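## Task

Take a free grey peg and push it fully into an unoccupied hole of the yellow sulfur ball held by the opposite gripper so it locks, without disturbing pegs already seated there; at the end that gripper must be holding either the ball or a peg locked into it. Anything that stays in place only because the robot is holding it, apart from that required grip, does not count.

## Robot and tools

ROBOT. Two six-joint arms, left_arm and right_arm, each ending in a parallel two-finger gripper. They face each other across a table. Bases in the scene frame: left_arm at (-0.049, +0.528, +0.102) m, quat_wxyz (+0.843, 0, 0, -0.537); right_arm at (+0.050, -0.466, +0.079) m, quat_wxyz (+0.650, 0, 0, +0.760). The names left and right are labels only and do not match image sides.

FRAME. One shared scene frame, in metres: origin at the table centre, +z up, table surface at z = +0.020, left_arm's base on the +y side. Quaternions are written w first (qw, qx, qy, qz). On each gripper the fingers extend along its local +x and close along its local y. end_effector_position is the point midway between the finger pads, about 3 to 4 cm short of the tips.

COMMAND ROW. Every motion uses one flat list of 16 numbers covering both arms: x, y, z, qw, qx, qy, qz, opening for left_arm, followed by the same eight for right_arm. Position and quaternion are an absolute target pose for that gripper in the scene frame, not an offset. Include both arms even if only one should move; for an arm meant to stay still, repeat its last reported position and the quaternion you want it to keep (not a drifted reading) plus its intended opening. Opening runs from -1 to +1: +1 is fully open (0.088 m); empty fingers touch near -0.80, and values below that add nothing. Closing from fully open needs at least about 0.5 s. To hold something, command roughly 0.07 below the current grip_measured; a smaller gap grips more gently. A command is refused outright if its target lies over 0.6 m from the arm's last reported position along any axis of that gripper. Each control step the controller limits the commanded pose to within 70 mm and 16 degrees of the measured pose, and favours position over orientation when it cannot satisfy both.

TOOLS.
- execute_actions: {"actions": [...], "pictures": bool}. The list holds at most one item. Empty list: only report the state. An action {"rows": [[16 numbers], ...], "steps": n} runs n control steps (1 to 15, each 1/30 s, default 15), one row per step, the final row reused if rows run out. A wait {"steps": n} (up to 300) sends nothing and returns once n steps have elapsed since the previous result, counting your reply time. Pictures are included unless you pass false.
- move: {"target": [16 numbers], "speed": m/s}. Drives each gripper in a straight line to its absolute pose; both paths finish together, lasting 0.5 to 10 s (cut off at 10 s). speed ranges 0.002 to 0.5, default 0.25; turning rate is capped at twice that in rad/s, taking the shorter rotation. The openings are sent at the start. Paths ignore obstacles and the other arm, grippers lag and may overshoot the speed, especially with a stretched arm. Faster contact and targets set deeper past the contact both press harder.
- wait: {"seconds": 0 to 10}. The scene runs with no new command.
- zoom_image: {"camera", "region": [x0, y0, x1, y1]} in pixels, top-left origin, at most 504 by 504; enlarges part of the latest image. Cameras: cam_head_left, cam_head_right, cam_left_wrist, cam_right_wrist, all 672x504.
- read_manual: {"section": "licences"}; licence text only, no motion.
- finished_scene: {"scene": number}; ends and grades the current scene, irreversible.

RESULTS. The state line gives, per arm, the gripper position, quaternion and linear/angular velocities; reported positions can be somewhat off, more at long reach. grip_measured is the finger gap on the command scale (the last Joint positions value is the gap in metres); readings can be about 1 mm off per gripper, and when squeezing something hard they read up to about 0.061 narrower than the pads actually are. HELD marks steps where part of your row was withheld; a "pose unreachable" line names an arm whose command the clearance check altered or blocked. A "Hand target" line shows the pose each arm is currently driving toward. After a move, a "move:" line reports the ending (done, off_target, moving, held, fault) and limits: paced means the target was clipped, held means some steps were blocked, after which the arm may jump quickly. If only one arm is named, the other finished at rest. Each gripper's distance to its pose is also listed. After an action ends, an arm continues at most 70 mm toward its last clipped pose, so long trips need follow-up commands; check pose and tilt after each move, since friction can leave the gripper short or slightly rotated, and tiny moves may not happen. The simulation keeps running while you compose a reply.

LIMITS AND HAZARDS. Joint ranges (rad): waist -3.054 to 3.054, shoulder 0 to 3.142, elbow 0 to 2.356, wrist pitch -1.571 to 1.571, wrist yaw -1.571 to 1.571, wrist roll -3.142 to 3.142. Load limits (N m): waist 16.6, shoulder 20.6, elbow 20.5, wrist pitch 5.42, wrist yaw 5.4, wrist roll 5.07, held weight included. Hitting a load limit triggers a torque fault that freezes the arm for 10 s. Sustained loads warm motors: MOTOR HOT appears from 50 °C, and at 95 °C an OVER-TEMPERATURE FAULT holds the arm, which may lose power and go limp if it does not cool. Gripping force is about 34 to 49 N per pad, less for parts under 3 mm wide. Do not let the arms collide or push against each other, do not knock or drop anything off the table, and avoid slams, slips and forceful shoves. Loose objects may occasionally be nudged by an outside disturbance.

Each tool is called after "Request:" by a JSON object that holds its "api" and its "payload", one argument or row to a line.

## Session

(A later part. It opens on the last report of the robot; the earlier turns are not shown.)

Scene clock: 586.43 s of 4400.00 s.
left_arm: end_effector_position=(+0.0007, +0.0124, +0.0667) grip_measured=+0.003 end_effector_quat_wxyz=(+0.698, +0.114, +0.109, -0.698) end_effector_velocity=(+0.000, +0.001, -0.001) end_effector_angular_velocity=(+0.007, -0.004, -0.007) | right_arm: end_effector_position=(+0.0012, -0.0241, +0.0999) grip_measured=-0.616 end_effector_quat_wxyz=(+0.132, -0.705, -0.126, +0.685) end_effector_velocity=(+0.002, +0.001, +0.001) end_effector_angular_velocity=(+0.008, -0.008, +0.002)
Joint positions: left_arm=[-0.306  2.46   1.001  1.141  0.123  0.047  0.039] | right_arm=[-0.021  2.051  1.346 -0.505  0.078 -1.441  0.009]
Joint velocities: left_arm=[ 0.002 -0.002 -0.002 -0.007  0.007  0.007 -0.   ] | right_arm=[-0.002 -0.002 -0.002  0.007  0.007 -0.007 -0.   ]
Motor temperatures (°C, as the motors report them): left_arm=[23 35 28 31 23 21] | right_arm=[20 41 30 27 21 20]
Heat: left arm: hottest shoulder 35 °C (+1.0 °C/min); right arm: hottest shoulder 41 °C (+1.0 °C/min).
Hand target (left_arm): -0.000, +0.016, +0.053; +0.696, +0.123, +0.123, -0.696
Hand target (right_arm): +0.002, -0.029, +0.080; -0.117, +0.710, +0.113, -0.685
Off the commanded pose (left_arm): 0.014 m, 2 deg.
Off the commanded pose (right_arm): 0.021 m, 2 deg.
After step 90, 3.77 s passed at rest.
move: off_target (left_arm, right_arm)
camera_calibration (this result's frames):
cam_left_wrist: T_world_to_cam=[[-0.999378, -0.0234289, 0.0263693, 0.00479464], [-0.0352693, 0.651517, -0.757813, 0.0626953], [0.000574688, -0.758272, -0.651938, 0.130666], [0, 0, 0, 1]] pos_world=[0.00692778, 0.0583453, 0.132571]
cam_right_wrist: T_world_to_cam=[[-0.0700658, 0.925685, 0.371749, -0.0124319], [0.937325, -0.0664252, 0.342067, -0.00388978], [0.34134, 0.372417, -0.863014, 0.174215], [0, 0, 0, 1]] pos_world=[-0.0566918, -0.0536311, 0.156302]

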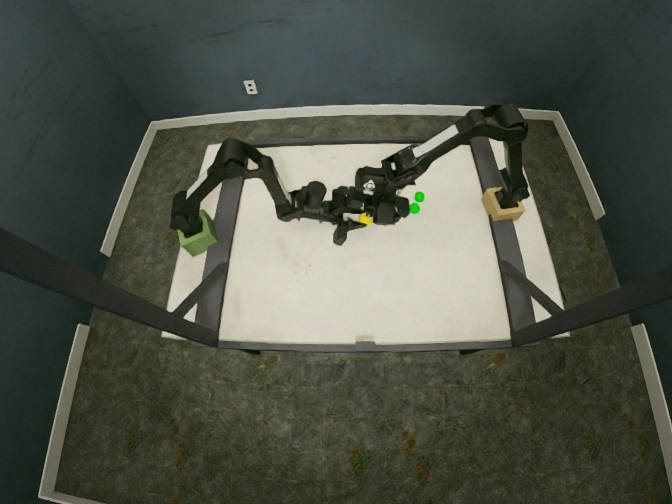

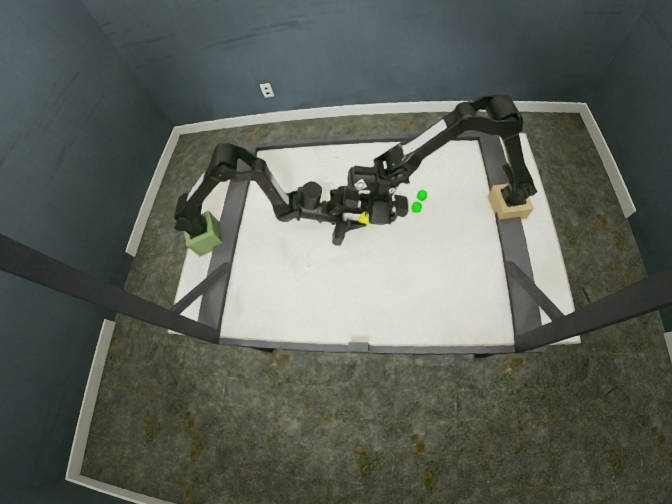

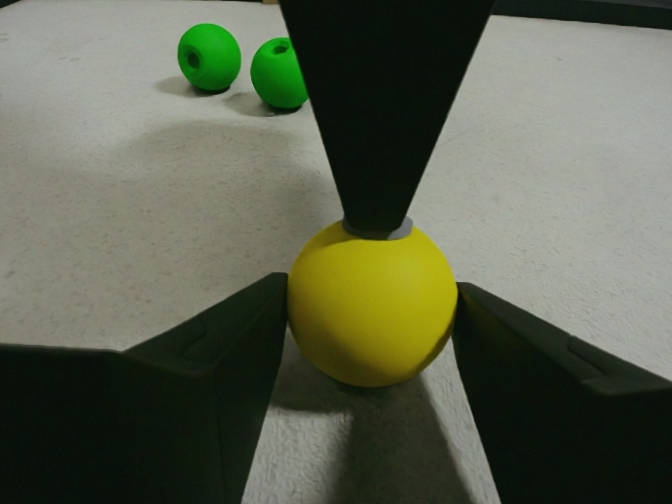

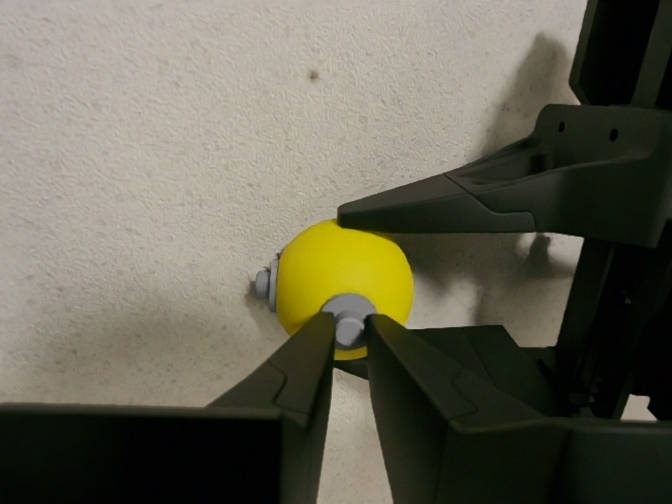

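Request:
{"api": "move", "payload": {
  "target": [0.0,0.016,0.053,0.6964,0.1228,0.1228,-0.6964,-0.07,0.0010,-0.0330,0.1300,0.11749,-0.70968,-0.11346,0.68533,-0.55],
  "speed": 0.03
}}

Request:
{"api": "zoom_image", "payload": {
  "camera": "cam_left_wrist",
  "region": [300, 130, 460, 290]
}}

Scene clock: 592.90 s of 4400.00 s.
left_arm: end_effector_position=(+0.0007, +0.0124, +0.0663) grip_measured=+0.003 end_effector_quat_wxyz=(+0.698, +0.114, +0.110, -0.698) end_effector_velocity=(-0.001, +0.003, -0.005) end_effector_angular_velocity=(+0.027, -0.006, +0.002) | right_arm: end_effector_position=(+0.0022, -0.0351, +0.1235) grip_measured=-0.553 end_effector_quat_wxyz=(+0.112, -0.711, -0.108, +0.686) end_effector_velocity=(+0.003, -0.003, -0.002) end_effector_angular_velocity=(-0.014, -0.001, +0.016)
Joint positions: left_arm=[-0.306  2.461  1.001  1.139  0.123  0.047  0.039] | right_arm=[-0.019  2.01   1.404 -0.659  0.078 -1.44   0.012]
Joint velocities: left_arm=[-0.002 -0.002 -0.007 -0.022 -0.007  0.007 -0.   ] | right_arm=[-0.007 -0.002 -0.007 -0.007 -0.007 -0.022 -0.   ]
Motor temperatures (°C, as the motors report them): left_arm=[23 35 28 30 23 21] | right_arm=[20 40 30 27 21 20]
Heat: left arm: hottest shoulder 35 °C (+1.0 °C/min); right arm: hottest shoulder 40 °C (+0.0 °C/min).
Hand target (left_arm): -0.000, +0.016, +0.053; +0.696, +0.123, +0.123, -0.696
Hand target (right_arm): +0.001, -0.033, +0.130; -0.117, +0.710, +0.113, -0.685
Off the commanded pose (left_arm): 0.014 m, 2 deg.
Off the commanded pose (right_arm): 0.007 m, 1 deg.
After step 90, 2.13 s passed at rest.
move: off_target (left_arm)
camera_calibration (this result's frames):
cam_left_wrist: T_world_to_cam=[[-0.999372, -0.0234689, 0.0265332, 0.00479025], [-0.0354204, 0.652663, -0.75682, 0.0622913], [0.000444497, -0.757285, -0.653085, 0.130504], [0, 0, 0, 1]] pos_world=[0.00693562, 0.0582859, 0.132246]
cam_right_wrist: T_world_to_cam=[[-0.0729873, 0.944604, 0.319995, -0.00397283], [0.934817, -0.0470147, 0.352005, -0.0141802], [0.34755, 0.324829, -0.8796, 0.198714], [0, 0, 0, 1]] pos_world=[-0.056097, -0.0614618, 0.181051]

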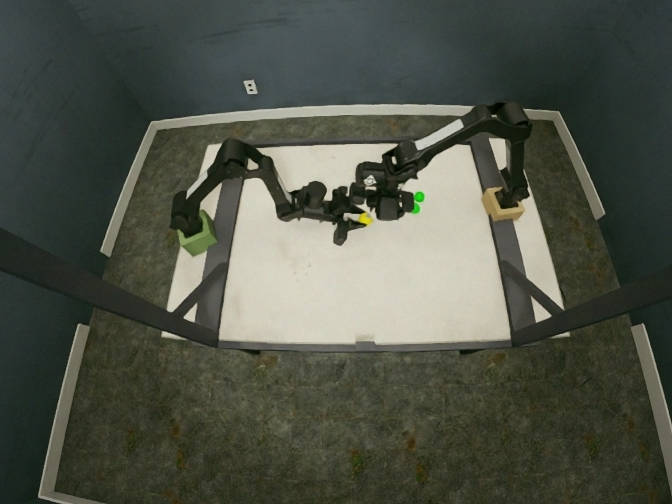

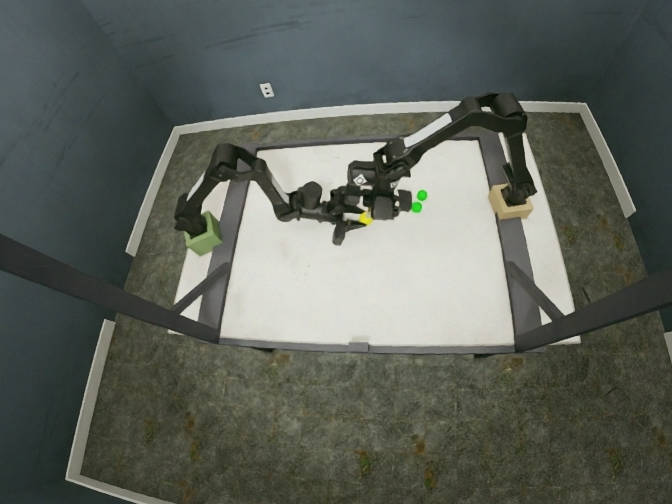

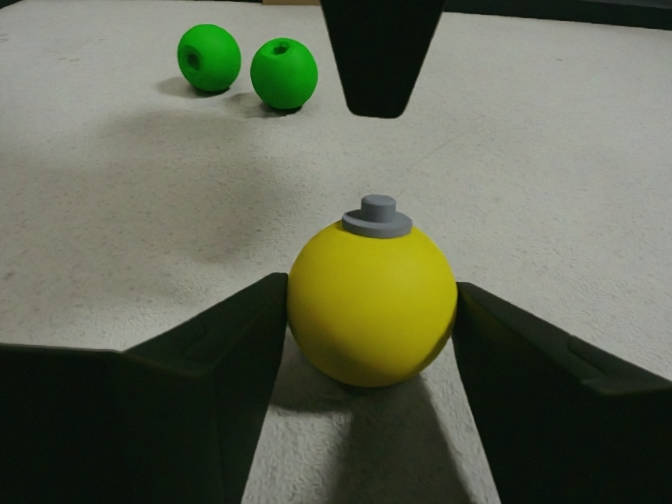

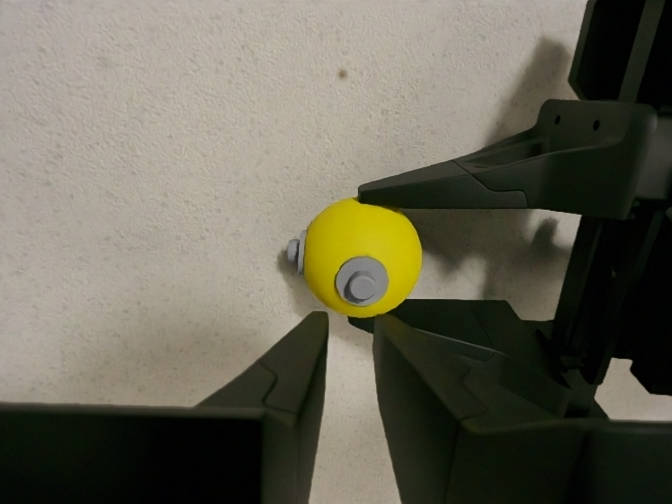

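Region (300, 130, 460, 290) of cam_left_wrist's 672x504 image, scaled by 3.150, with more detail than that image has.

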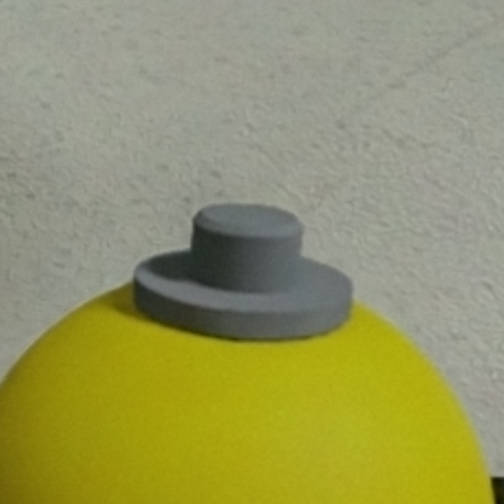

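Request:
{"api": "move", "payload": {
  "target": [0.0,0.03,0.09,0.6964,0.1228,0.1228,-0.6964,-0.07,0.005,-0.09,0.19,0.11749,-0.70968,-0.11346,0.68533,-0.55],
  "speed": 0.08
}}

Scene clock: 598.03 s of 4400.00 s.
left_arm: end_effector_position=(-0.0012, +0.0286, +0.0872) grip_measured=+0.003 end_effector_quat_wxyz=(+0.696, +0.124, +0.123, -0.697) end_effector_velocity=(-0.003, +0.005, -0.007) end_effector_angular_velocity=(+0.031, +0.014, -0.007) | right_arm: end_effector_position=(+0.0049, -0.0867, +0.1906) grip_measured=-0.553 end_effector_quat_wxyz=(+0.119, -0.709, -0.115, +0.686) end_effector_velocity=(+0.001, -0.005, -0.004) end_effector_angular_velocity=(-0.018, +0.002, +0.007)
Joint positions: left_arm=[-0.304  2.335  0.912  1.07   0.125  0.047  0.039] | right_arm=[-0.007  1.74   1.317 -0.825  0.081 -1.428  0.012]
Joint velocities: left_arm=[-0.002 -0.002 -0.012 -0.022  0.007 -0.007 -0.   ] | right_arm=[-0.002 -0.002 -0.012 -0.007 -0.007 -0.007 -0.   ]
Motor temperatures (°C, as the motors report them): left_arm=[23 35 28 31 23 21] | right_arm=[20 42 31 27 21 20]
Heat: left arm: hottest shoulder 35 °C (+1.0 °C/min); right arm: hottest shoulder 42 °C (+2.0 °C/min).
Hand target (left_arm): -0.000, +0.030, +0.090; +0.696, +0.123, +0.123, -0.696
Hand target (right_arm): +0.005, -0.090, +0.190; -0.117, +0.710, +0.113, -0.685
Off the commanded pose (left_arm): 0.003 m, 0 deg.
Off the commanded pose (right_arm): 0.003 m, 0 deg.
After step 90, 0.70 s passed at rest.
move: done
camera_calibration (this result's frames):
cam_left_wrist: T_world_to_cam=[[-0.99925, -0.0233952, 0.0308702, 0.00233705], [-0.0385554, 0.677167, -0.734819, 0.0648464], [-0.00371306, -0.735457, -0.677561, 0.157905], [0, 0, 0, 1]] pos_world=[0.00542178, 0.0722749, 0.154568]
cam_right_wrist: T_world_to_cam=[[-0.0722402, 0.938348, 0.33806, 0.0195013], [0.93619, -0.0531059, 0.34746, -0.0424039], [0.343991, 0.341589, -0.874635, 0.274067], [0, 0, 0, 1]] pos_world=[-0.0531699, -0.114169, 0.24785]

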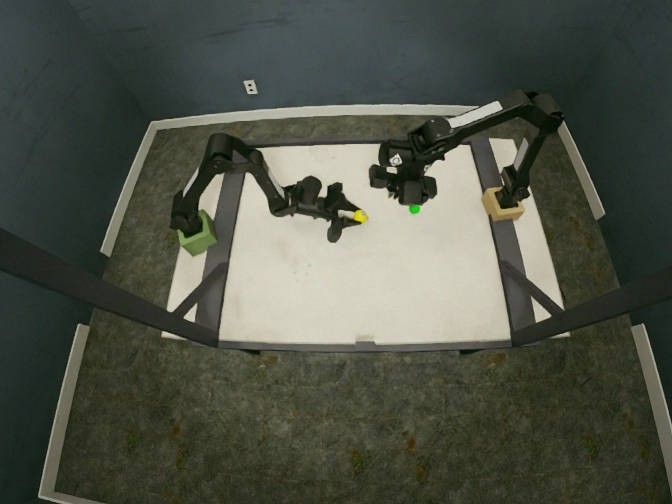

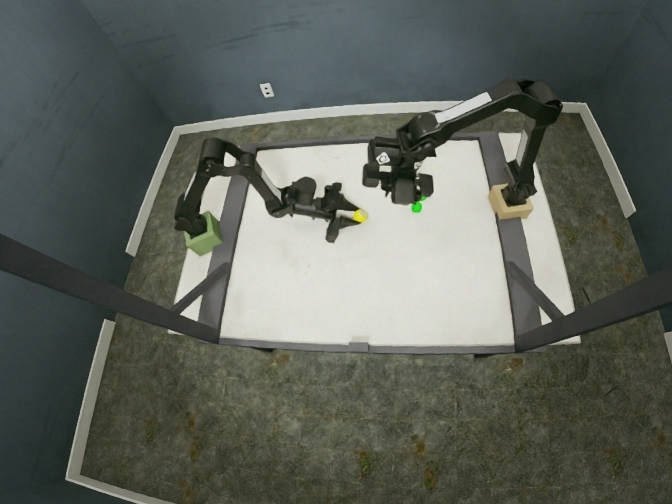

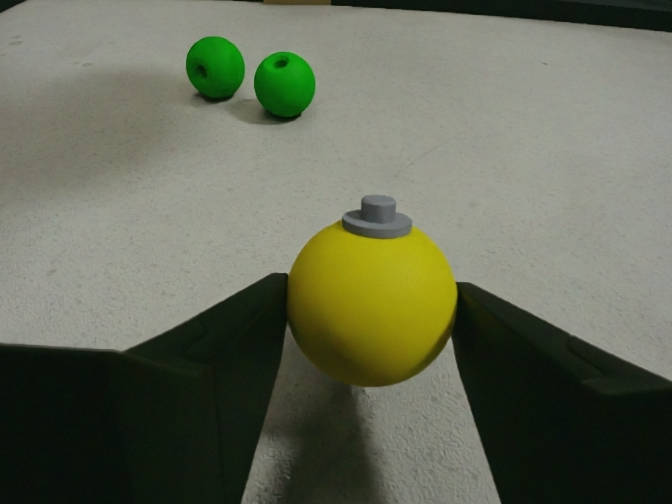

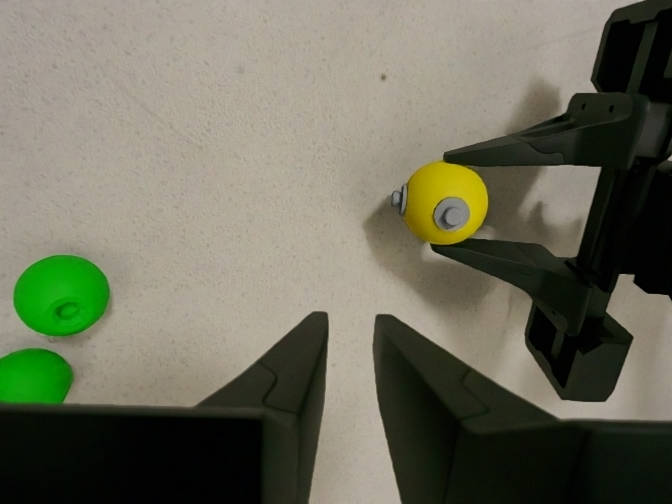

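The peg is seated flush against the ball, and the left gripper is still holding the ball clear of the table. I'm ending scene 1.

Request:
{"api": "finished_scene", "payload": {
  "scene": 1
}}

The scene is finished: the task was done.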